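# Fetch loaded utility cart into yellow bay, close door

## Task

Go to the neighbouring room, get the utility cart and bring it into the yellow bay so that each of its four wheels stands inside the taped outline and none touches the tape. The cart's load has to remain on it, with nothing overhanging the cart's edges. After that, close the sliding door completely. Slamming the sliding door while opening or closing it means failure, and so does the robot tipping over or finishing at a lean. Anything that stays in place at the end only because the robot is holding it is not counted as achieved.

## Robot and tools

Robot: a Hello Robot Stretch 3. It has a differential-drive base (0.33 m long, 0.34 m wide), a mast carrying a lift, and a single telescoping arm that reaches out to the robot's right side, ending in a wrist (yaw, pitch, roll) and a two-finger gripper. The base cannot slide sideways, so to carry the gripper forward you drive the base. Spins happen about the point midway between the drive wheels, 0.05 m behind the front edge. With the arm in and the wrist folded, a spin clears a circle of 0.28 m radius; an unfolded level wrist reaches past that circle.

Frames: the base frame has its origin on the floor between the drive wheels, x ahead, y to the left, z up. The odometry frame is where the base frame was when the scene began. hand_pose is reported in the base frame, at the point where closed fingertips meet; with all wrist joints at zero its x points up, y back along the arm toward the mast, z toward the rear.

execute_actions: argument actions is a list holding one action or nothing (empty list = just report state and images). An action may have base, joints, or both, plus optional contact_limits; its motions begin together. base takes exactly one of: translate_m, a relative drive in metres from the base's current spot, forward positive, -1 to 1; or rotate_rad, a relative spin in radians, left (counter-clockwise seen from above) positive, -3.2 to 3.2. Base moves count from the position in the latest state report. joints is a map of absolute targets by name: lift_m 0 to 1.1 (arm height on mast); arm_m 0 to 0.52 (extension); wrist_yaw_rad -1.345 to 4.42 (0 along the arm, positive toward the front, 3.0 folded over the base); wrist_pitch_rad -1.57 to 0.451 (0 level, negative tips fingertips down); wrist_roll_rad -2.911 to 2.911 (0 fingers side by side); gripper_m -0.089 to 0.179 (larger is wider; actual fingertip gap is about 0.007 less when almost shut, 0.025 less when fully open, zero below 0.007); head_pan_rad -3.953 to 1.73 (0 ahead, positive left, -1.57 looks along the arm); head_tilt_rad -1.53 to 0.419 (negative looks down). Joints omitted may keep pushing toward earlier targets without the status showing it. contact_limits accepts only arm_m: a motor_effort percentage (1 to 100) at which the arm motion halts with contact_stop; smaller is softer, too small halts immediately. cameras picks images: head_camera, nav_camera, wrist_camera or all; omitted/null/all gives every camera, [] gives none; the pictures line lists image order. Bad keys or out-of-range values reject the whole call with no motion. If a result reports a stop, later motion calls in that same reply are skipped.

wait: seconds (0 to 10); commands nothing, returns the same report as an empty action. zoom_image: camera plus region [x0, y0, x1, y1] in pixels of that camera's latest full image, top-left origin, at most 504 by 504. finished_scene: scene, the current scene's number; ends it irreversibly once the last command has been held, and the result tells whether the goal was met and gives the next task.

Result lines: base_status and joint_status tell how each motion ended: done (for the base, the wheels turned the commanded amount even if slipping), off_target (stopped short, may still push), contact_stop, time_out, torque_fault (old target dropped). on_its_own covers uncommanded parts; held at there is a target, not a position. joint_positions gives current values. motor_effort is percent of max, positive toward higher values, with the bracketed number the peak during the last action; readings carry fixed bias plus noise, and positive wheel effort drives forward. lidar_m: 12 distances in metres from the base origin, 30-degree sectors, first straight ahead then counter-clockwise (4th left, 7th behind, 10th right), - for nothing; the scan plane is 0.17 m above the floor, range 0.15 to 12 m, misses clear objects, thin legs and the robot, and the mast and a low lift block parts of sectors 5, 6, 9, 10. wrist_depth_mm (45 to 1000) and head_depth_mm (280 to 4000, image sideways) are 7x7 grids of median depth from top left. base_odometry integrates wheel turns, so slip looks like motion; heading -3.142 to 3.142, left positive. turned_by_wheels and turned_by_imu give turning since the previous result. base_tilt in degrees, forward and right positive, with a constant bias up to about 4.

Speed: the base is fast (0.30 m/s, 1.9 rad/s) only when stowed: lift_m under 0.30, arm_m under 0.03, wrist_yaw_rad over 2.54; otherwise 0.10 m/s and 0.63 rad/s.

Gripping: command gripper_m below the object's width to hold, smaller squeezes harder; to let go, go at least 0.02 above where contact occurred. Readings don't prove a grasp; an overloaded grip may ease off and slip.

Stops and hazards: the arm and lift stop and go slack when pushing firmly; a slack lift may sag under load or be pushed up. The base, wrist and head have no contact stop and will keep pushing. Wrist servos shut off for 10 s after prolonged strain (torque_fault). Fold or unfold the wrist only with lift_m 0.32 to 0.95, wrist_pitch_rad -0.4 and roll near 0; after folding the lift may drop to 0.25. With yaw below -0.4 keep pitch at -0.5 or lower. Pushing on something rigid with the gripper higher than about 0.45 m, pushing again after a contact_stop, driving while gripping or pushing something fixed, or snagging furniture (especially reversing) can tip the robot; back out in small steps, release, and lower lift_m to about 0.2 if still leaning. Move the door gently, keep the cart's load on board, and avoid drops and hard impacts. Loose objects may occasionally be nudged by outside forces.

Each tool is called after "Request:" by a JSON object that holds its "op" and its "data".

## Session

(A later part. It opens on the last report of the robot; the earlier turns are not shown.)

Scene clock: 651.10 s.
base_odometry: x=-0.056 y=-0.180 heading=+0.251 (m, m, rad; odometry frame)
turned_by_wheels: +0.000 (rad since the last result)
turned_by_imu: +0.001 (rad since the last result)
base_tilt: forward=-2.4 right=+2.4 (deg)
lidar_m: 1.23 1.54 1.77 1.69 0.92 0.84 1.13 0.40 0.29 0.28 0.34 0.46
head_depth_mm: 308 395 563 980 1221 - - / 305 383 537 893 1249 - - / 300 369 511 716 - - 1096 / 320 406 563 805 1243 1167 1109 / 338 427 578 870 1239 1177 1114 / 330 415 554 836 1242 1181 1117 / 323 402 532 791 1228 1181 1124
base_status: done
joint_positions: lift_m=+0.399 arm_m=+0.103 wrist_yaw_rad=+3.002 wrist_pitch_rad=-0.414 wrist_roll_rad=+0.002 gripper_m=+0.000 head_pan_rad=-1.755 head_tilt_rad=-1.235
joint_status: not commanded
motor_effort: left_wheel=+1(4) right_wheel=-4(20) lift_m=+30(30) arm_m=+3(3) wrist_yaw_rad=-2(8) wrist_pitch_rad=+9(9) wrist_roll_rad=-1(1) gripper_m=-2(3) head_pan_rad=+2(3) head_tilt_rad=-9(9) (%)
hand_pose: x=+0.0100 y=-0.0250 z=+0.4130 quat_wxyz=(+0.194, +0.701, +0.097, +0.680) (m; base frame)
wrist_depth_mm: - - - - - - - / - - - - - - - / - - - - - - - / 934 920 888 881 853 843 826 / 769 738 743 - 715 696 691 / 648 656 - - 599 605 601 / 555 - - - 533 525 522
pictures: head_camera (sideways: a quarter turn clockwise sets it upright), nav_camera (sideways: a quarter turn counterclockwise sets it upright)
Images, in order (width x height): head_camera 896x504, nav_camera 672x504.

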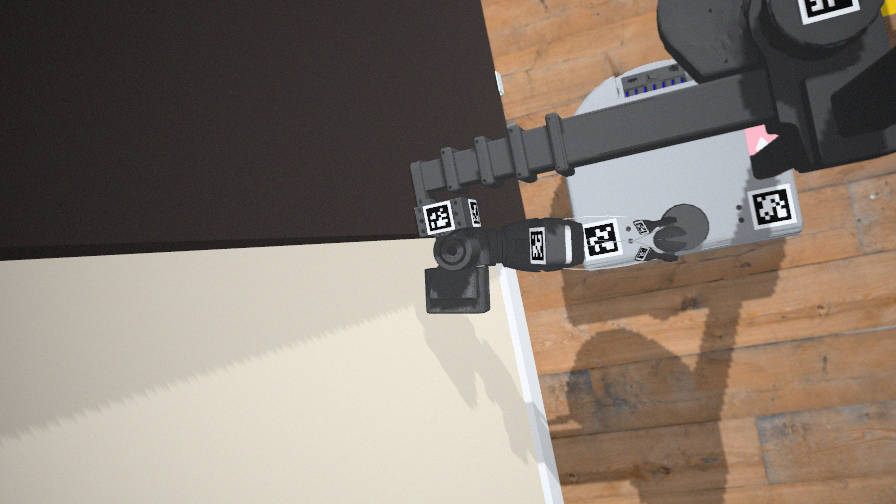

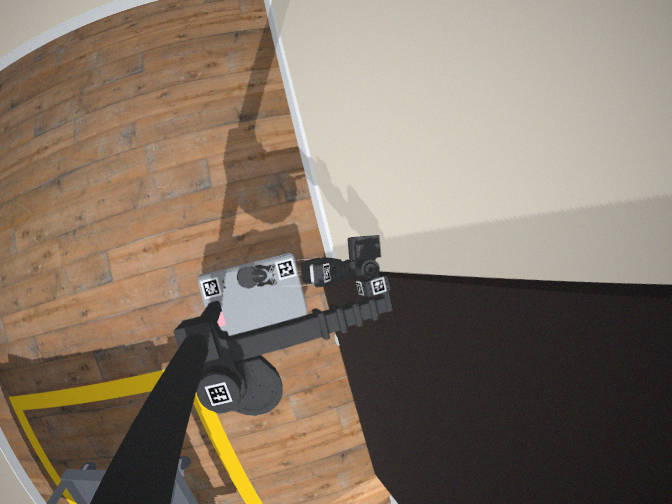

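Request:
{"op": "execute_actions", "data": {"actions": [{"base":{"translate_m":-0.18},"joints":{"head_pan_rad":-2.0,"head_tilt_rad":-1.1}}], "cameras": ["head_camera","nav_camera"]}}

Scene clock: 657.03 s.
base_odometry: x=-0.230 y=-0.224 heading=+0.251 (m, m, rad; odometry frame)
turned_by_wheels: +0.000 (rad since the last result)
turned_by_imu: +0.001 (rad since the last result)
base_tilt: forward=-2.3 right=+2.3 (deg)
lidar_m: 1.24 1.72 1.76 1.69 0.71 0.74 1.14 0.40 0.29 0.28 0.35 0.47
head_depth_mm: 325 413 566 894 1270 1179 - / 308 383 511 765 1244 - - / 299 358 466 669 1086 - - / 290 335 428 590 1141 - 1078 / - 315 397 603 1121 1180 1097 / - 332 454 596 876 1173 1092 / 301 346 425 547 768 1152 1101
base_status: done
joint_positions: lift_m=+0.399 arm_m=+0.103 wrist_yaw_rad=+3.002 wrist_pitch_rad=-0.414 wrist_roll_rad=+0.002 gripper_m=+0.000 head_pan_rad=-1.993 head_tilt_rad=-1.100
joint_status: all done
motor_effort: left_wheel=+1(2) right_wheel=-3(20) lift_m=+30(30) arm_m=+4(3) wrist_yaw_rad=-3(5) wrist_pitch_rad=+8(9) wrist_roll_rad=-1(1) gripper_m=-4(3) head_pan_rad=-3(28) head_tilt_rad=+0(19) (%)
hand_pose: x=+0.0100 y=-0.0250 z=+0.4131 quat_wxyz=(+0.194, +0.701, +0.097, +0.680) (m; base frame)
wrist_depth_mm: - - - - - - - / - - - - - - - / 730 - - - - - - / 782 911 891 886 864 837 839 / 758 751 745 - 709 708 695 / 649 648 - - 596 603 586 / 560 - - - 538 530 517
pictures: head_camera (sideways: a quarter turn clockwise sets it upright), nav_camera (sideways: a quarter turn counterclockwise sets it upright)
Images, in order (width x height): head_camera 896x504, nav_camera 672x504.

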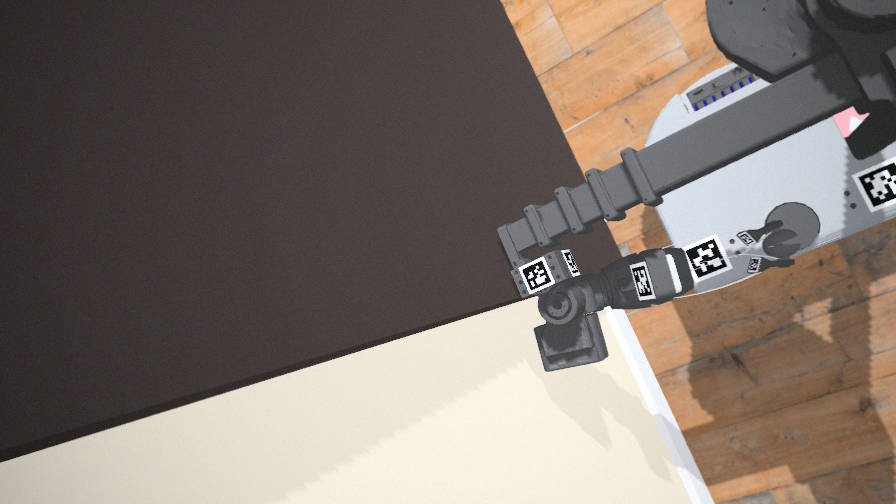

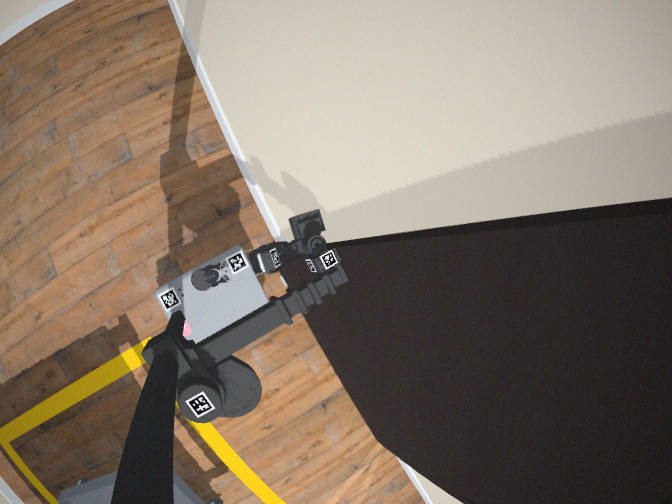

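Request:
{"op": "execute_actions", "data": {"actions": [{"base":{"translate_m":-0.06},"joints":{"head_pan_rad":-2.75,"head_tilt_rad":-0.75}}], "cameras": ["head_camera"]}}

Scene clock: 661.10 s.
base_odometry: x=-0.288 y=-0.239 heading=+0.251 (m, m, rad; odometry frame)
turned_by_wheels: +0.000 (rad since the last result)
turned_by_imu: +0.000 (rad since the last result)
base_tilt: forward=-2.3 right=+2.4 (deg)
lidar_m: 1.24 1.79 1.75 1.69 0.67 0.74 1.14 0.40 0.29 0.28 0.35 0.47
head_depth_mm: 1680 1913 2074 1796 1503 1294 1149 / 1172 1613 2030 1799 1498 1290 1152 / 764 889 1066 1329 1471 1304 1135 / 590 665 761 882 1058 1227 1141 / 483 529 586 660 755 873 1046 / 407 440 479 527 584 656 745 / 351 377 406 439 478 525 567
base_status: done
joint_positions: lift_m=+0.399 arm_m=+0.103 wrist_yaw_rad=+3.001 wrist_pitch_rad=-0.414 wrist_roll_rad=+0.002 gripper_m=+0.000 head_pan_rad=-2.743 head_tilt_rad=-0.754
joint_status: all done
motor_effort: left_wheel=-1(2) right_wheel=+0(22) lift_m=+30(30) arm_m=+4(4) wrist_yaw_rad=-1(5) wrist_pitch_rad=+9(9) wrist_roll_rad=-1(1) gripper_m=-2(3) head_pan_rad=-4(47) head_tilt_rad=+2(31) (%)
hand_pose: x=+0.0102 y=-0.0250 z=+0.4131 quat_wxyz=(+0.194, +0.701, +0.096, +0.680) (m; base frame)
wrist_depth_mm: - - - - - - - / - - - - - - - / 703 - - - - - - / 843 895 872 877 856 854 822 / 767 751 741 - 712 709 693 / 640 660 - - 599 604 596 / 559 - - - 535 528 520
pictures: head_camera (sideways: a quarter turn clockwise sets it upright)
Images, in order (width x height): head_camera 896x504.

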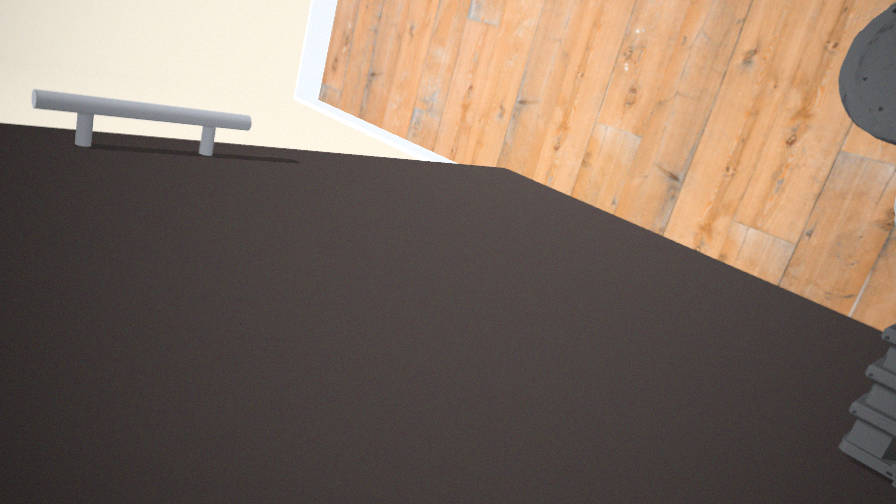

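Request:
{"op": "execute_actions", "data": {"actions": [{"base":{"translate_m":-0.04},"joints":{"head_pan_rad":-1.75,"head_tilt_rad":-1.3}}], "cameras": ["head_camera"]}}

Scene clock: 675.73 s.
base_odometry: x=-0.327 y=-0.249 heading=+0.251 (m, m, rad; odometry frame)
turned_by_wheels: +0.000 (rad since the last result)
turned_by_imu: +0.011 (rad since the last result)
base_tilt: forward=-2.3 right=+2.3 (deg)
lidar_m: 1.30 1.83 1.75 1.69 0.66 0.76 1.10 0.40 0.29 0.28 0.35 0.48
head_depth_mm: 326 433 637 1216 1224 - - / 318 417 604 1086 - - - / 310 403 575 1093 - - 1114 / 318 412 602 1115 1231 1173 1121 / 359 462 643 1135 1237 1177 1129 / 352 448 614 976 1247 1182 1125 / 344 434 590 916 1255 1186 1127
base_status: done
joint_positions: lift_m=+0.399 arm_m=+0.102 wrist_yaw_rad=+2.998 wrist_pitch_rad=-0.389 wrist_roll_rad=+0.002 gripper_m=+0.000 head_pan_rad=-1.757 head_tilt_rad=-1.284
joint_status: all done
on_its_own: arm_m is at rest, and its effort (+15) is outside its rest range (-14 to +14)
motor_effort: left_wheel=-1(9) right_wheel=-8(25) lift_m=+30(30) arm_m=+15(15) wrist_yaw_rad=+3(9) wrist_pitch_rad=-6(10) wrist_roll_rad=-1(1) gripper_m=-2(3) head_pan_rad=+4(50) head_tilt_rad=-9(46) (%)
hand_pose: x=+0.0115 y=-0.0212 z=+0.4187 quat_wxyz=(+0.187, +0.702, +0.086, +0.682) (m; base frame)
wrist_depth_mm: - - - - - - - / - - - - - - - / 901 887 - - - - - / 891 900 924 927 893 882 858 / 786 774 771 - 744 721 718 / 663 658 - - 615 616 615 / 567 - - - 542 538 531
pictures: head_camera (sideways: a quarter turn clockwise sets it upright)
Images, in order (width x height): head_camera 896x504.

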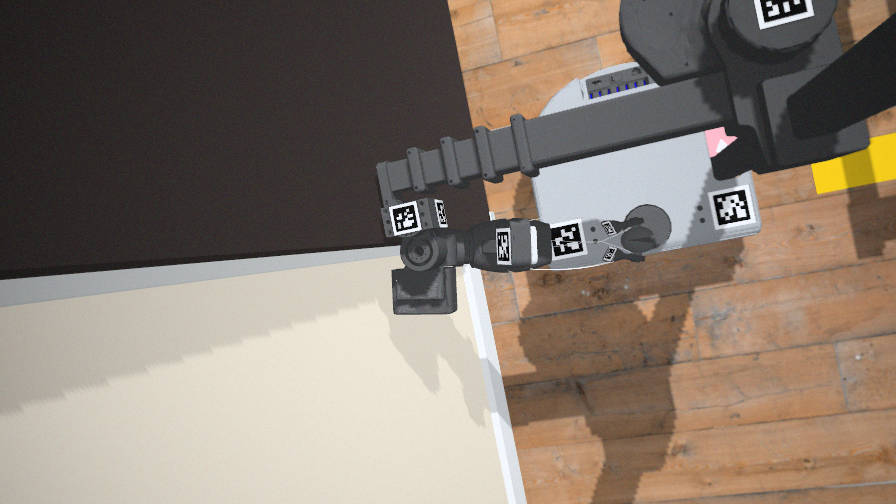

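Request:
{"op": "execute_actions", "data": {"actions": [{"base":{"translate_m":0.03}}], "cameras": []}}

Request:
{"op": "execute_actions", "data": {"actions": [{"base":{"translate_m":-0.12},"joints":{"arm_m":0.0,"head_pan_rad":-1.4,"head_tilt_rad":-1.2}}], "cameras": ["head_camera","nav_camera"]}}

Scene clock: 681.80 s.
base_odometry: x=-0.298 y=-0.242 heading=+0.251 (m, m, rad; odometry frame)
turned_by_wheels: +0.000 (rad since the last result)
turned_by_imu: +0.000 (rad since the last result)
base_tilt: forward=-2.4 right=+2.4 (deg)
lidar_m: 1.29 1.80 1.76 1.69 0.66 0.75 1.10 0.40 0.29 0.29 0.35 0.47
head_depth_mm: 325 430 635 1213 1215 - - / 316 415 602 1086 - - - / 311 400 574 1088 - - 1110 / 365 471 664 1151 1227 1174 1120 / 360 461 641 1132 1235 1179 1126 / 351 446 613 978 1242 1183 1133 / 342 433 588 916 1245 1193 1133
base_status: done
joint_positions: lift_m=+0.399 arm_m=+0.103 wrist_yaw_rad=+2.998 wrist_pitch_rad=-0.414 wrist_roll_rad=+0.002 gripper_m=+0.000 head_pan_rad=-1.757 head_tilt_rad=-1.284
joint_status: not commanded
motor_effort: left_wheel=-1(3) right_wheel=+0(5) lift_m=+30(30) arm_m=+4(14) wrist_yaw_rad=+2(8) wrist_pitch_rad=+9(9) wrist_roll_rad=-1(1) gripper_m=-3(3) head_pan_rad=+4(4) head_tilt_rad=-9(9) (%)
hand_pose: x=+0.0109 y=-0.0250 z=+0.4131 quat_wxyz=(+0.195, +0.701, +0.095, +0.679) (m; base frame)
wrist_depth_mm: - - - - - - - / - - - - - - - / 706 - - - - - - / 863 877 880 875 858 840 825 / 761 747 741 - 709 701 698 / 641 645 - - 596 608 593 / 559 - - - 532 526 517
pictures: none
No camera images: the call's "cameras" was empty. Leave "cameras" out to get every camera's image.

Scene clock: 684.23 s.
base_odometry: x=-0.414 y=-0.272 heading=+0.251 (m, m, rad; odometry frame)
turned_by_wheels: +0.000 (rad since the last result)
turned_by_imu: +0.000 (rad since the last result)
base_tilt: forward=-2.3 right=+2.4 (deg)
lidar_m: 1.30 1.92 1.75 1.02 0.66 0.76 1.33 0.40 0.29 0.28 0.35 0.47
head_depth_mm: - 322 424 622 1172 1156 - / - 330 438 651 995 - - / 288 337 452 686 998 - - / 324 396 531 842 1236 1185 1093 / 346 437 597 942 1248 1176 1100 / 352 449 618 988 1260 1179 1109 / 360 462 641 1051 1263 1188 1115
base_status: done
joint_positions: lift_m=+0.399 arm_m=+0.002 wrist_yaw_rad=+2.998 wrist_pitch_rad=-0.414 wrist_roll_rad=+0.002 gripper_m=+0.000 head_pan_rad=-1.407 head_tilt_rad=-1.199
joint_status: all done
joint sent to its limit — the command would take arm_m past its lower limit, so that joint was sent only as far as its limit.
motor_effort: left_wheel=+0(3) right_wheel=+1(2) lift_m=+30(30) arm_m=-2(4) wrist_yaw_rad=+2(3) wrist_pitch_rad=+9(9) wrist_roll_rad=-1(1) gripper_m=-2(3) head_pan_rad=+5(33) head_tilt_rad=+0(12) (%)
hand_pose: x=+0.0109 y=+0.0755 z=+0.4129 quat_wxyz=(+0.195, +0.701, +0.096, +0.679) (m; base frame)
wrist_depth_mm: - - - - - - - / - - - - - - - / 847 702 - - - - - / 638 658 879 875 856 834 839 / 757 732 748 - 713 699 685 / 641 632 - 599 595 605 592 / 558 554 - 564 534 528 520
pictures: head_camera (sideways: a quarter turn clockwise sets it upright), nav_camera (sideways: a quarter turn counterclockwise sets it upright)
Images, in order (width x height): head_camera 896x504, nav_camera 672x504.

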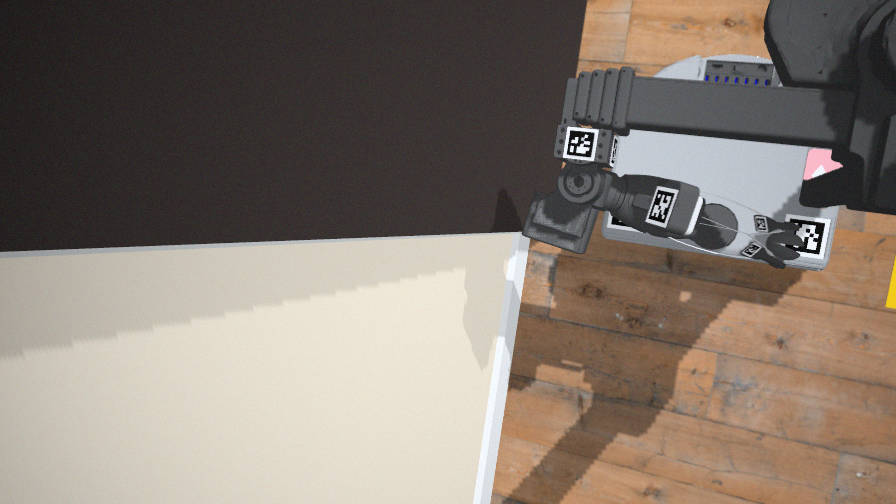

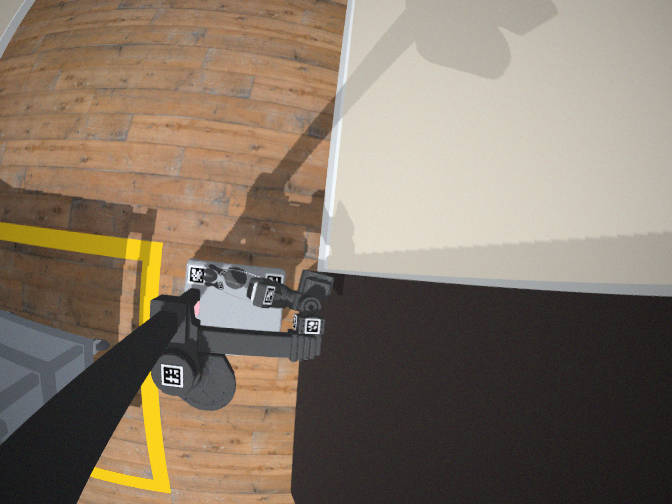

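Request:
{"op": "execute_actions", "data": {"actions": [{"base":{"translate_m":0.4},"joints":{"head_pan_rad":-2.2,"head_tilt_rad":-1.0}}], "cameras": ["head_camera","nav_camera"]}}

Scene clock: 690.93 s.
base_odometry: x=-0.027 y=-0.172 heading=+0.251 (m, m, rad; odometry frame)
turned_by_wheels: +0.000 (rad since the last result)
turned_by_imu: +0.000 (rad since the last result)
base_tilt: forward=-2.3 right=+2.4 (deg)
lidar_m: 1.29 1.51 1.76 1.69 0.96 0.86 1.10 0.45 0.35 0.33 0.35 0.47
head_depth_mm: 389 473 638 979 1303 1197 - / 411 483 585 791 1262 1204 - / 388 468 589 782 1121 1221 - / 358 426 524 680 977 - - / 334 392 472 596 810 1113 1079 / 312 361 430 530 691 969 1094 / 295 336 396 476 604 824 1079
base_status: done
joint_positions: lift_m=+0.399 arm_m=+0.002 wrist_yaw_rad=+2.998 wrist_pitch_rad=-0.414 wrist_roll_rad=+0.002 gripper_m=+0.000 head_pan_rad=-2.193 head_tilt_rad=-1.001
joint_status: all done
motor_effort: left_wheel=-1(3) right_wheel=+0(3) lift_m=+30(30) arm_m=-3(2) wrist_yaw_rad=+2(2) wrist_pitch_rad=+9(9) wrist_roll_rad=-1(1) gripper_m=-3(3) head_pan_rad=-4(51) head_tilt_rad=+1(24) (%)
hand_pose: x=+0.0109 y=+0.0755 z=+0.4129 quat_wxyz=(+0.195, +0.701, +0.096, +0.679) (m; base frame)
wrist_depth_mm: - - - - - - - / - - - - - - - / - - - - - - - / 926 904 893 884 842 840 830 / 756 746 745 - 704 707 696 / 639 636 - 601 595 599 594 / 555 557 - 563 533 527 525
pictures: head_camera (sideways: a quarter turn clockwise sets it upright), nav_camera (sideways: a quarter turn counterclockwise sets it upright)
Images, in order (width x height): head_camera 896x504, nav_camera 672x504.

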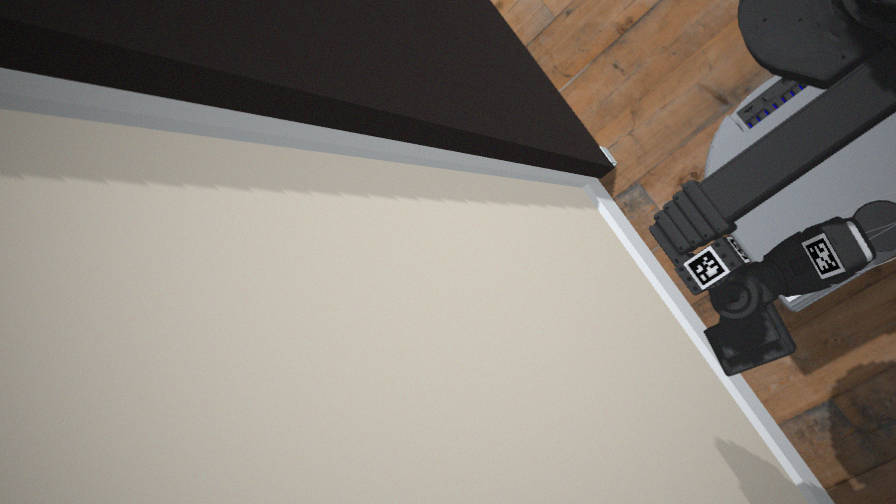

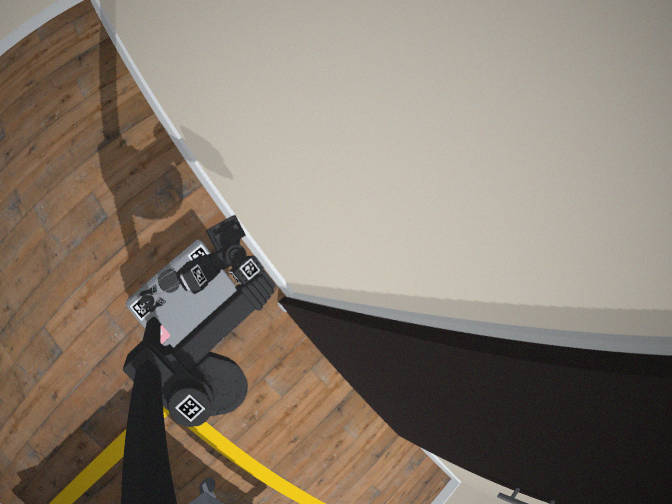

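Request:
{"op": "zoom_image", "data": {"camera": "head_camera", "region": [500, 90, 700, 240]}}

Region (500, 90, 700, 240) of head_camera's 896x504 image, scaled by 2.520, with more detail than that image has; it fills the top 378 rows of this view, and the rest is white.

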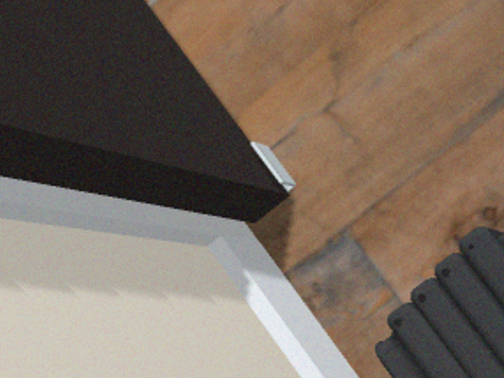

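Request:
{"op": "execute_actions", "data": {"actions": [{"base":{"translate_m":0.1}}], "cameras": []}}

Request:
{"op": "execute_actions", "data": {"actions": [{"base":{"rotate_rad":-1.57}}], "cameras": []}}

Request:
{"op": "execute_actions", "data": {"actions": [{"joints":{"wrist_yaw_rad":0.4,"head_pan_rad":-1.2,"head_tilt_rad":-1.1}}], "cameras": ["head_camera"]}}

Scene clock: 712.67 s.
base_odometry: x=+0.070 y=-0.147 heading=+0.251 (m, m, rad; odometry frame)
turned_by_wheels: +0.000 (rad since the last result)
turned_by_imu: +0.000 (rad since the last result)
base_tilt: forward=-2.3 right=+2.3 (deg)
lidar_m: 1.28 1.41 1.76 1.69 1.09 0.94 1.10 0.47 0.35 0.33 0.35 0.47
head_depth_mm: 458 552 671 978 1302 1196 - / 421 518 673 886 1267 1202 - / 388 469 590 794 1216 1226 - / 358 427 525 680 968 - - / 333 391 472 596 807 1112 1083 / 311 361 429 529 692 972 1102 / 295 336 394 477 603 820 1074
base_status: done
joint_positions: lift_m=+0.399 arm_m=+0.002 wrist_yaw_rad=+2.998 wrist_pitch_rad=-0.414 wrist_roll_rad=+0.002 gripper_m=+0.000 head_pan_rad=-2.193 head_tilt_rad=-1.001
joint_status: not commanded
motor_effort: left_wheel=-1(3) right_wheel=+1(3) lift_m=+30(30) arm_m=-3(3) wrist_yaw_rad=+2(2) wrist_pitch_rad=+9(9) wrist_roll_rad=-1(1) gripper_m=-3(4) head_pan_rad=-4(5) head_tilt_rad=+1(1) (%)
hand_pose: x=+0.0109 y=+0.0755 z=+0.4129 quat_wxyz=(+0.195, +0.701, +0.096, +0.679) (m; base frame)
wrist_depth_mm: - - - - - - - / - - - - - - - / - - - - - - - / 934 904 883 873 854 836 835 / 767 746 749 - 716 706 688 / 644 633 - 596 595 597 590 / 555 556 - 566 537 530 520
pictures: none
No camera images: the call's "cameras" was empty. Leave "cameras" out to get every camera's image.

Scene clock: 716.10 s.
base_odometry: x=+0.070 y=-0.147 heading=-1.319 (m, m, rad; odometry frame)
turned_by_wheels: -1.570 (rad since the last result)
turned_by_imu: -1.575 (rad since the last result)
base_tilt: forward=-2.4 right=+2.4 (deg)
lidar_m: 0.33 0.35 0.48 1.32 1.41 1.76 1.70 1.09 0.94 1.06 0.47 0.35
head_depth_mm: 1371 1578 1634 1462 1306 1199 - / 1384 1313 1583 1467 1306 1208 - / 1344 1260 1547 1468 1318 1222 - / 880 1160 1509 1480 1326 - - / 1356 1500 1653 1485 1331 1227 1082 / 2244 1969 1692 1495 1342 1206 1099 / 2205 1982 1704 1502 1342 1217 1089
base_status: done
joint_positions: lift_m=+0.399 arm_m=+0.002 wrist_yaw_rad=+2.998 wrist_pitch_rad=-0.414 wrist_roll_rad=+0.002 gripper_m=+0.000 head_pan_rad=-2.193 head_tilt_rad=-1.001
joint_status: not commanded
motor_effort: left_wheel=+1(5) right_wheel=-2(5) lift_m=+30(30) arm_m=-2(3) wrist_yaw_rad=+2(2) wrist_pitch_rad=+9(9) wrist_roll_rad=-2(1) gripper_m=-3(3) head_pan_rad=-4(4) head_tilt_rad=+1(1) (%)
hand_pose: x=+0.0109 y=+0.0755 z=+0.4129 quat_wxyz=(+0.195, +0.701, +0.096, +0.679) (m; base frame)
wrist_depth_mm: - - - - 802 479 345 / - - - - 833 500 351 / - - - - 859 509 360 / 933 912 906 885 794 528 367 / 758 751 743 - 715 546 374 / 641 636 - 596 592 537 382 / 555 554 - 567 533 516 394
pictures: none
No camera images: the call's "cameras" was empty. Leave "cameras" out to get every camera's image.

Scene clock: 718.40 s.
base_odometry: x=+0.070 y=-0.147 heading=-1.319 (m, m, rad; odometry frame)
turned_by_wheels: +0.000 (rad since the last result)
turned_by_imu: +0.000 (rad since the last result)
base_tilt: forward=-2.3 right=+2.4 (deg)
lidar_m: 0.33 0.35 0.48 1.32 1.41 1.75 1.69 1.08 0.94 1.06 0.47 0.35
head_depth_mm: 1952 1713 1527 1390 1268 1176 1077 / 1804 1699 1544 1404 1271 - - / 958 1232 1504 1402 1296 - - / 695 831 1023 1348 1288 1196 1107 / 547 640 784 1006 1241 1182 1093 / 494 588 687 796 936 1110 1093 / 463 510 564 632 718 831 990
base_status: not commanded
joint_positions: lift_m=+0.399 arm_m=+0.002 wrist_yaw_rad=+0.402 wrist_pitch_rad=-0.414 wrist_roll_rad=+0.002 gripper_m=+0.000 head_pan_rad=-1.207 head_tilt_rad=-1.086
joint_status: all done
motor_effort: left_wheel=+2(2) right_wheel=-3(2) lift_m=+30(30) arm_m=-3(3) wrist_yaw_rad=-3(6) wrist_pitch_rad=+9(9) wrist_roll_rad=-1(1) gripper_m=-3(3) head_pan_rad=+4(51) head_tilt_rad=-8(22) (%)
hand_pose: x=+0.0665 y=-0.3541 z=+0.4129 quat_wxyz=(+0.707, +0.281, -0.649, -0.005) (m; base frame)
wrist_depth_mm: 270 284 380 605 - - - / 279 308 398 662 - - - / 288 334 422 723 - - - / 297 361 444 764 845 845 837 / 308 390 468 - 712 702 693 / 318 408 501 600 594 605 599 / 327 428 526 540 533 532 518
pictures: head_camera (sideways: a quarter turn clockwise sets it upright)
Images, in order (width x height): head_camera 896x504.

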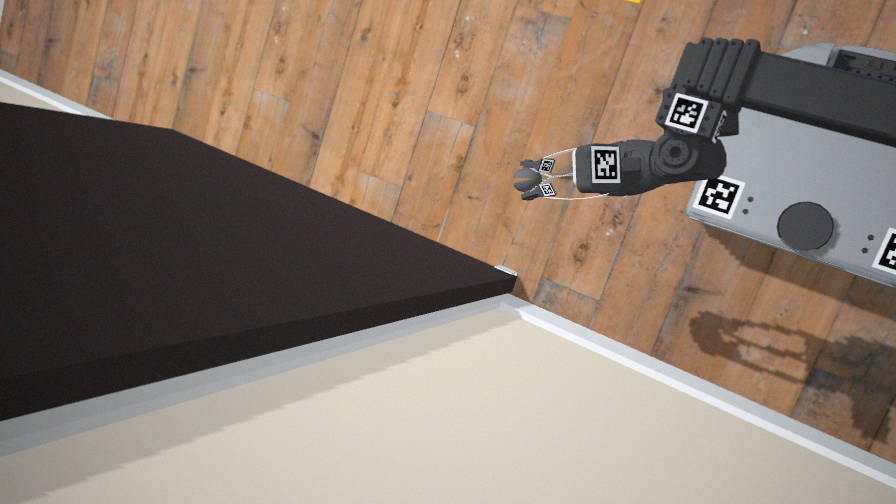

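Request:
{"op": "execute_actions", "data": {"actions": [{"base":{"translate_m":0.2},"joints":{"wrist_pitch_rad":0.0,"lift_m":0.33}}], "cameras": ["head_camera"]}}

Scene clock: 724.13 s.
base_odometry: x=+0.120 y=-0.341 heading=-1.319 (m, m, rad; odometry frame)
turned_by_wheels: +0.000 (rad since the last result)
turned_by_imu: +0.000 (rad since the last result)
base_tilt: forward=-2.3 right=+2.4 (deg)
lidar_m: - 0.15 0.19 0.53 1.41 1.93 1.89 1.10 1.07 0.45 0.19 0.15
head_depth_mm: 949 1686 1534 1392 1269 1169 1080 / 426 574 1305 1398 1270 1196 - / 415 511 655 925 1276 - - / 320 379 469 614 889 1152 1106 / - 300 334 402 504 676 1002 / - - - 307 351 428 545 / - - - - 291 317 371
base_status: done
joint_positions: lift_m=+0.331 arm_m=+0.002 wrist_yaw_rad=+0.402 wrist_pitch_rad=-0.022 wrist_roll_rad=+0.002 gripper_m=+0.000 head_pan_rad=-1.207 head_tilt_rad=-1.086
joint_status: all done
motor_effort: left_wheel=+2(5) right_wheel=-2(3) lift_m=+8(28) arm_m=-2(2) wrist_yaw_rad=-2(2) wrist_pitch_rad=+14(15) wrist_roll_rad=-1(1) gripper_m=-3(4) head_pan_rad=+4(5) head_tilt_rad=-8(8) (%)
hand_pose: x=+0.0785 y=-0.3824 z=+0.4398 quat_wxyz=(+0.694, +0.149, -0.692, +0.133) (m; base frame)
wrist_depth_mm: 105 126 173 208 355 - - / 106 127 175 214 382 - - / 107 129 178 223 412 - - / 109 131 183 233 448 - - / 110 133 185 - 690 - - / 111 134 178 259 776 858 854 / 112 136 206 266 460 678 686
pictures: head_camera (sideways: a quarter turn clockwise sets it upright)
Images, in order (width x height): head_camera 896x504.

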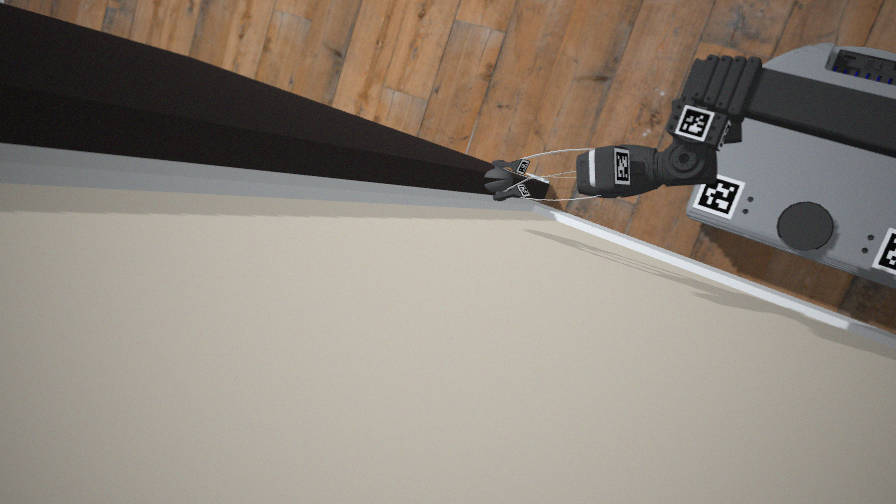

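Request:
{"op": "execute_actions", "data": {"actions": [{"joints":{"arm_m":0.03}}], "cameras": ["wrist_camera"]}}

Scene clock: 726.87 s.
base_odometry: x=+0.120 y=-0.341 heading=-1.319 (m, m, rad; odometry frame)
turned_by_wheels: +0.000 (rad since the last result)
turned_by_imu: +0.000 (rad since the last result)
base_tilt: forward=-2.4 right=+2.4 (deg)
lidar_m: - 0.15 0.19 0.53 1.41 1.93 1.89 1.10 1.07 0.45 0.19 0.15
head_depth_mm: 947 1689 1556 1390 1265 1165 1086 / 426 575 1298 1395 1271 - - / 415 510 655 904 1269 1200 - / 320 379 467 614 890 1155 1106 / - 300 334 401 504 676 999 / - - - 308 351 427 546 / - - - - 291 316 371
base_status: not commanded
joint_positions: lift_m=+0.331 arm_m=+0.030 wrist_yaw_rad=+0.402 wrist_pitch_rad=-0.022 wrist_roll_rad=+0.002 gripper_m=+0.000 head_pan_rad=-1.207 head_tilt_rad=-1.086
joint_status: all done
motor_effort: left_wheel=+2(1) right_wheel=-2(2) lift_m=+8(8) arm_m=+5(5) wrist_yaw_rad=-2(2) wrist_pitch_rad=+13(13) wrist_roll_rad=-1(1) gripper_m=-2(3) head_pan_rad=+4(5) head_tilt_rad=-8(8) (%)
hand_pose: x=+0.0785 y=-0.4100 z=+0.4398 quat_wxyz=(+0.694, +0.149, -0.692, +0.133) (m; base frame)
wrist_depth_mm: 105 126 173 183 354 - - / 106 127 176 191 381 - - / 108 129 179 200 412 - - / 108 130 181 209 448 - - / 110 132 185 - 688 - - / 111 134 178 229 771 863 857 / 113 136 206 241 460 684 677
pictures: wrist_camera
Images, in order (width x height): wrist_camera 644x364.

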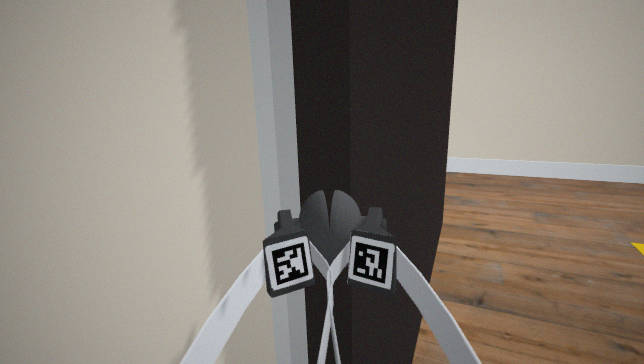

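Request:
{"op": "execute_actions", "data": {"actions": [{"joints":{"arm_m":0.10},"contact_limits":{"arm_m":28}}], "cameras": ["wrist_camera","head_camera"]}}

Scene clock: 733.80 s.
base_odometry: x=+0.120 y=-0.341 heading=-1.319 (m, m, rad; odometry frame)
turned_by_wheels: +0.000 (rad since the last result)
turned_by_imu: -0.044 (rad since the last result)
base_tilt: forward=-2.4 right=+2.4 (deg)
lidar_m: - 0.15 0.19 0.48 1.39 1.84 1.89 1.15 1.06 0.45 0.21 0.15
head_depth_mm: 1877 1720 1536 1386 1265 1160 1077 / 547 942 1506 1395 1287 - - / 430 532 692 1070 1261 1206 - / 381 453 559 727 1046 1168 1111 / 303 331 384 456 563 734 1019 / - - 304 333 387 461 568 / - - - - 304 334 388
base_status: not commanded
joint_positions: lift_m=+0.331 arm_m=+0.057 wrist_yaw_rad=+0.470 wrist_pitch_rad=-0.021 wrist_roll_rad=+0.002 gripper_m=+0.000 head_pan_rad=-1.206 head_tilt_rad=-1.088
joint_status: arm_m contact_stop (moved +0.028 of +0.070)
on_its_own: wrist_yaw_rad is held at +0.461, not at your +0.400, by its stall guard, which is not easing now; arm_m is slack since a contact_stop, until your next command for it (your +0.100 is given up)
motor_effort: left_wheel=+2(9) right_wheel=-4(13) lift_m=+8(8) arm_m=+1(27) wrist_yaw_rad=-11(100) wrist_pitch_rad=+13(21) wrist_roll_rad=-1(1) gripper_m=-5(17) head_pan_rad=+5(4) head_tilt_rad=-7(8) (%)
contact_limits: arm_m 28 (drawing in: default 24, maximum 40; extending or still: default 35, maximum 56)
hand_pose: x=+0.0943 y=-0.4302 z=+0.4399 quat_wxyz=(+0.689, +0.172, -0.686, +0.157) (m; base frame)
wrist_depth_mm: 115 137 169 166 359 - - / 116 139 175 173 385 - - / 118 141 183 181 409 - - / 120 143 189 189 444 - - / 121 145 195 - 626 - - / 122 147 190 207 700 851 854 / 124 149 217 222 449 690 675
pictures: head_camera (sideways: a quarter turn clockwise sets it upright), wrist_camera
Images, in order (width x height): head_camera 896x504, wrist_camera 644x364.

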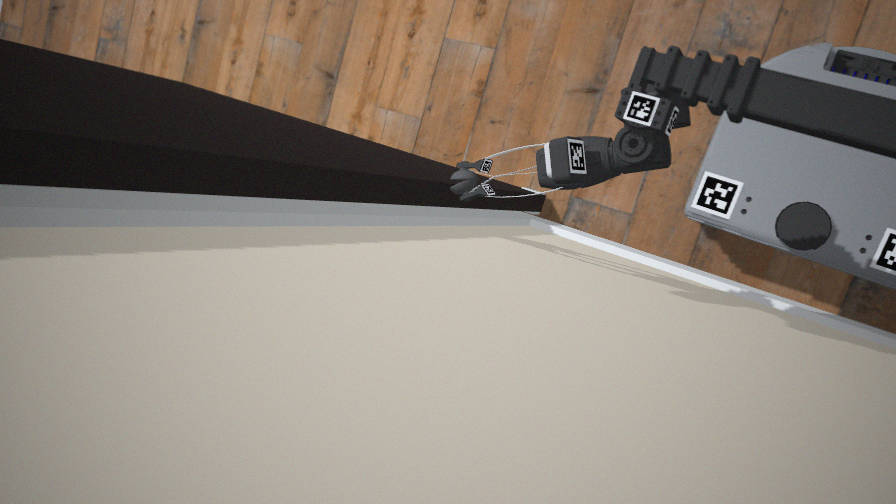

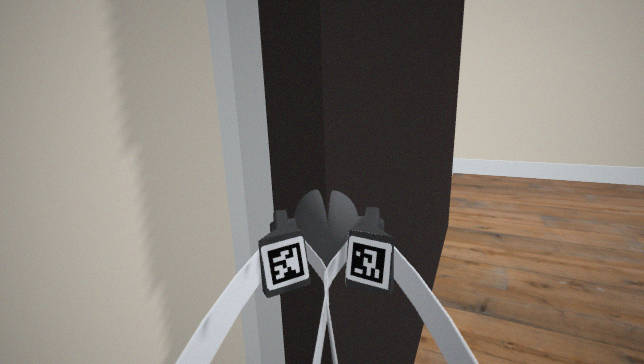

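Request:
{"op": "execute_actions", "data": {"actions": [{"joints":{"arm_m":0.0,"wrist_yaw_rad":0.4,"head_pan_rad":1.7,"head_tilt_rad":-0.6}}], "cameras": ["head_camera","nav_camera"]}}

Scene clock: 737.70 s.
base_odometry: x=+0.120 y=-0.341 heading=-1.319 (m, m, rad; odometry frame)
turned_by_wheels: +0.000 (rad since the last result)
turned_by_imu: +0.000 (rad since the last result)
base_tilt: forward=-2.3 right=+2.4 (deg)
lidar_m: - 0.15 0.19 0.47 1.39 1.85 1.89 1.15 1.06 0.46 0.21 0.15
head_depth_mm: 621 603 587 569 552 536 520 / 1076 1183 1141 1074 1016 965 917 / 1119 1238 1389 1570 1700 1417 1204 / 1130 1245 1402 1597 1723 1421 1203 / 1138 1265 1419 1615 1721 1416 1210 / 1147 1274 1436 1651 1774 - - / 1158 1275 1435 - - - -
base_status: not commanded
joint_positions: lift_m=+0.331 arm_m=+0.002 wrist_yaw_rad=+0.402 wrist_pitch_rad=-0.021 wrist_roll_rad=+0.002 gripper_m=+0.000 head_pan_rad=+1.693 head_tilt_rad=-0.606
joint_status: all done
joint sent to its limit — the command would take arm_m past its lower limit, so that joint was sent only as far as its limit.
motor_effort: left_wheel=+1(2) right_wheel=-1(4) lift_m=+8(8) arm_m=-3(4) wrist_yaw_rad=-2(27) wrist_pitch_rad=+13(13) wrist_roll_rad=-1(1) gripper_m=-3(5) head_pan_rad=+6(50) head_tilt_rad=+4(40) (%)
hand_pose: x=+0.0785 y=-0.3824 z=+0.4399 quat_wxyz=(+0.694, +0.149, -0.692, +0.133) (m; base frame)
wrist_depth_mm: 124 150 210 214 632 - - / 126 152 213 224 696 - - / 127 153 217 233 762 - - / 128 156 221 245 840 - - / 129 157 225 - - - - / 130 159 214 270 829 874 850 / 132 161 250 280 634 690 681
pictures: head_camera (sideways: a quarter turn clockwise sets it upright), nav_camera (sideways: a quarter turn counterclockwise sets it upright)
Images, in order (width x height): head_camera 896x504, nav_camera 672x504.

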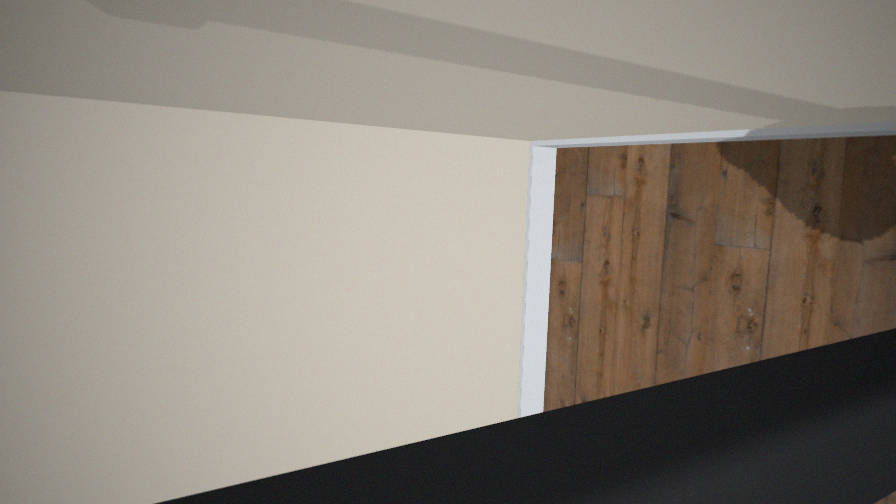

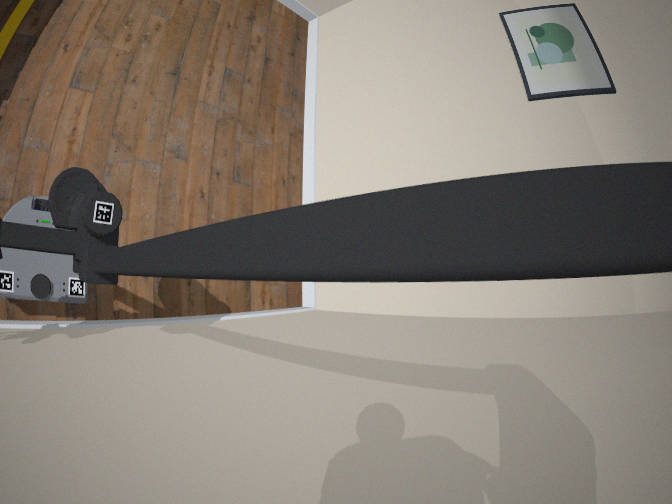

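Quick check of the cart.

Request:
{"op": "execute_actions", "data": {"actions": [{"joints":{"head_pan_rad":-2.3,"head_tilt_rad":-0.55}}], "cameras": ["head_camera"]}}

Scene clock: 741.03 s.
base_odometry: x=+0.120 y=-0.341 heading=-1.319 (m, m, rad; odometry frame)
turned_by_wheels: +0.000 (rad since the last result)
turned_by_imu: +0.000 (rad since the last result)
base_tilt: forward=-2.3 right=+2.4 (deg)
lidar_m: - 0.15 0.19 0.48 1.39 1.85 1.88 1.15 1.06 0.46 0.21 0.15
head_depth_mm: 1774 1941 1994 2173 1785 1452 1221 / 1926 1978 1525 1699 1750 1456 1223 / 2102 1261 1304 1557 1653 1462 1226 / 2353 1243 1268 1434 1599 1468 1236 / 2496 2685 1453 1623 1709 1473 1241 / 2330 2507 2686 2369 1819 1474 1243 / 2144 2331 2513 2367 1827 1492 1245
base_status: not commanded
joint_positions: lift_m=+0.331 arm_m=+0.002 wrist_yaw_rad=+0.402 wrist_pitch_rad=-0.021 wrist_roll_rad=+0.002 gripper_m=+0.000 head_pan_rad=-2.293 head_tilt_rad=-0.557
joint_status: all done
motor_effort: left_wheel=+1(1) right_wheel=-1(1) lift_m=+8(7) arm_m=-3(2) wrist_yaw_rad=-2(2) wrist_pitch_rad=+13(13) wrist_roll_rad=-1(1) gripper_m=-4(3) head_pan_rad=-4(51) head_tilt_rad=+4(14) (%)
hand_pose: x=+0.0785 y=-0.3824 z=+0.4399 quat_wxyz=(+0.694, +0.149, -0.692, +0.133) (m; base frame)
wrist_depth_mm: 124 150 210 214 640 - - / 125 152 215 223 687 - - / 127 153 219 233 778 - - / 128 155 222 246 854 - - / 129 157 224 - - - - / 131 159 214 270 832 868 865 / 132 161 250 283 639 679 672
pictures: head_camera (sideways: a quarter turn clockwise sets it upright)
Images, in order (width x height): head_camera 896x504.

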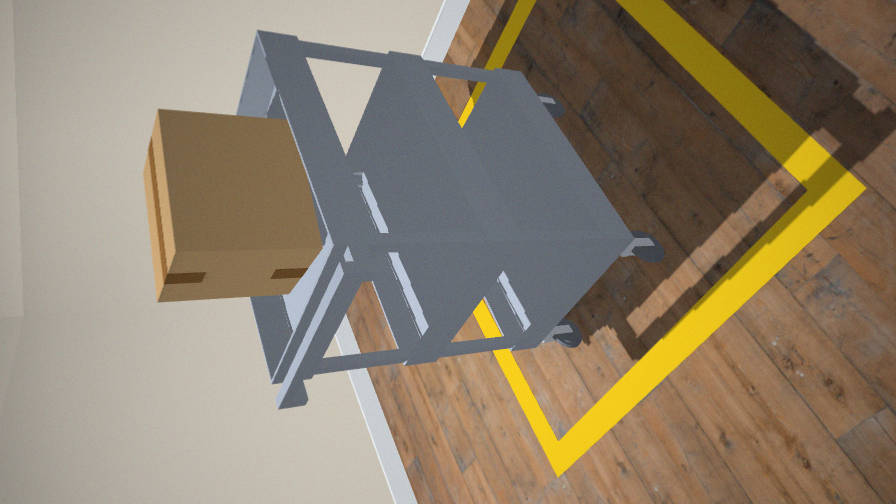

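Good.

Request:
{"op": "finished_scene", "data": {"scene": 1}}

The scene is finished: the task was done.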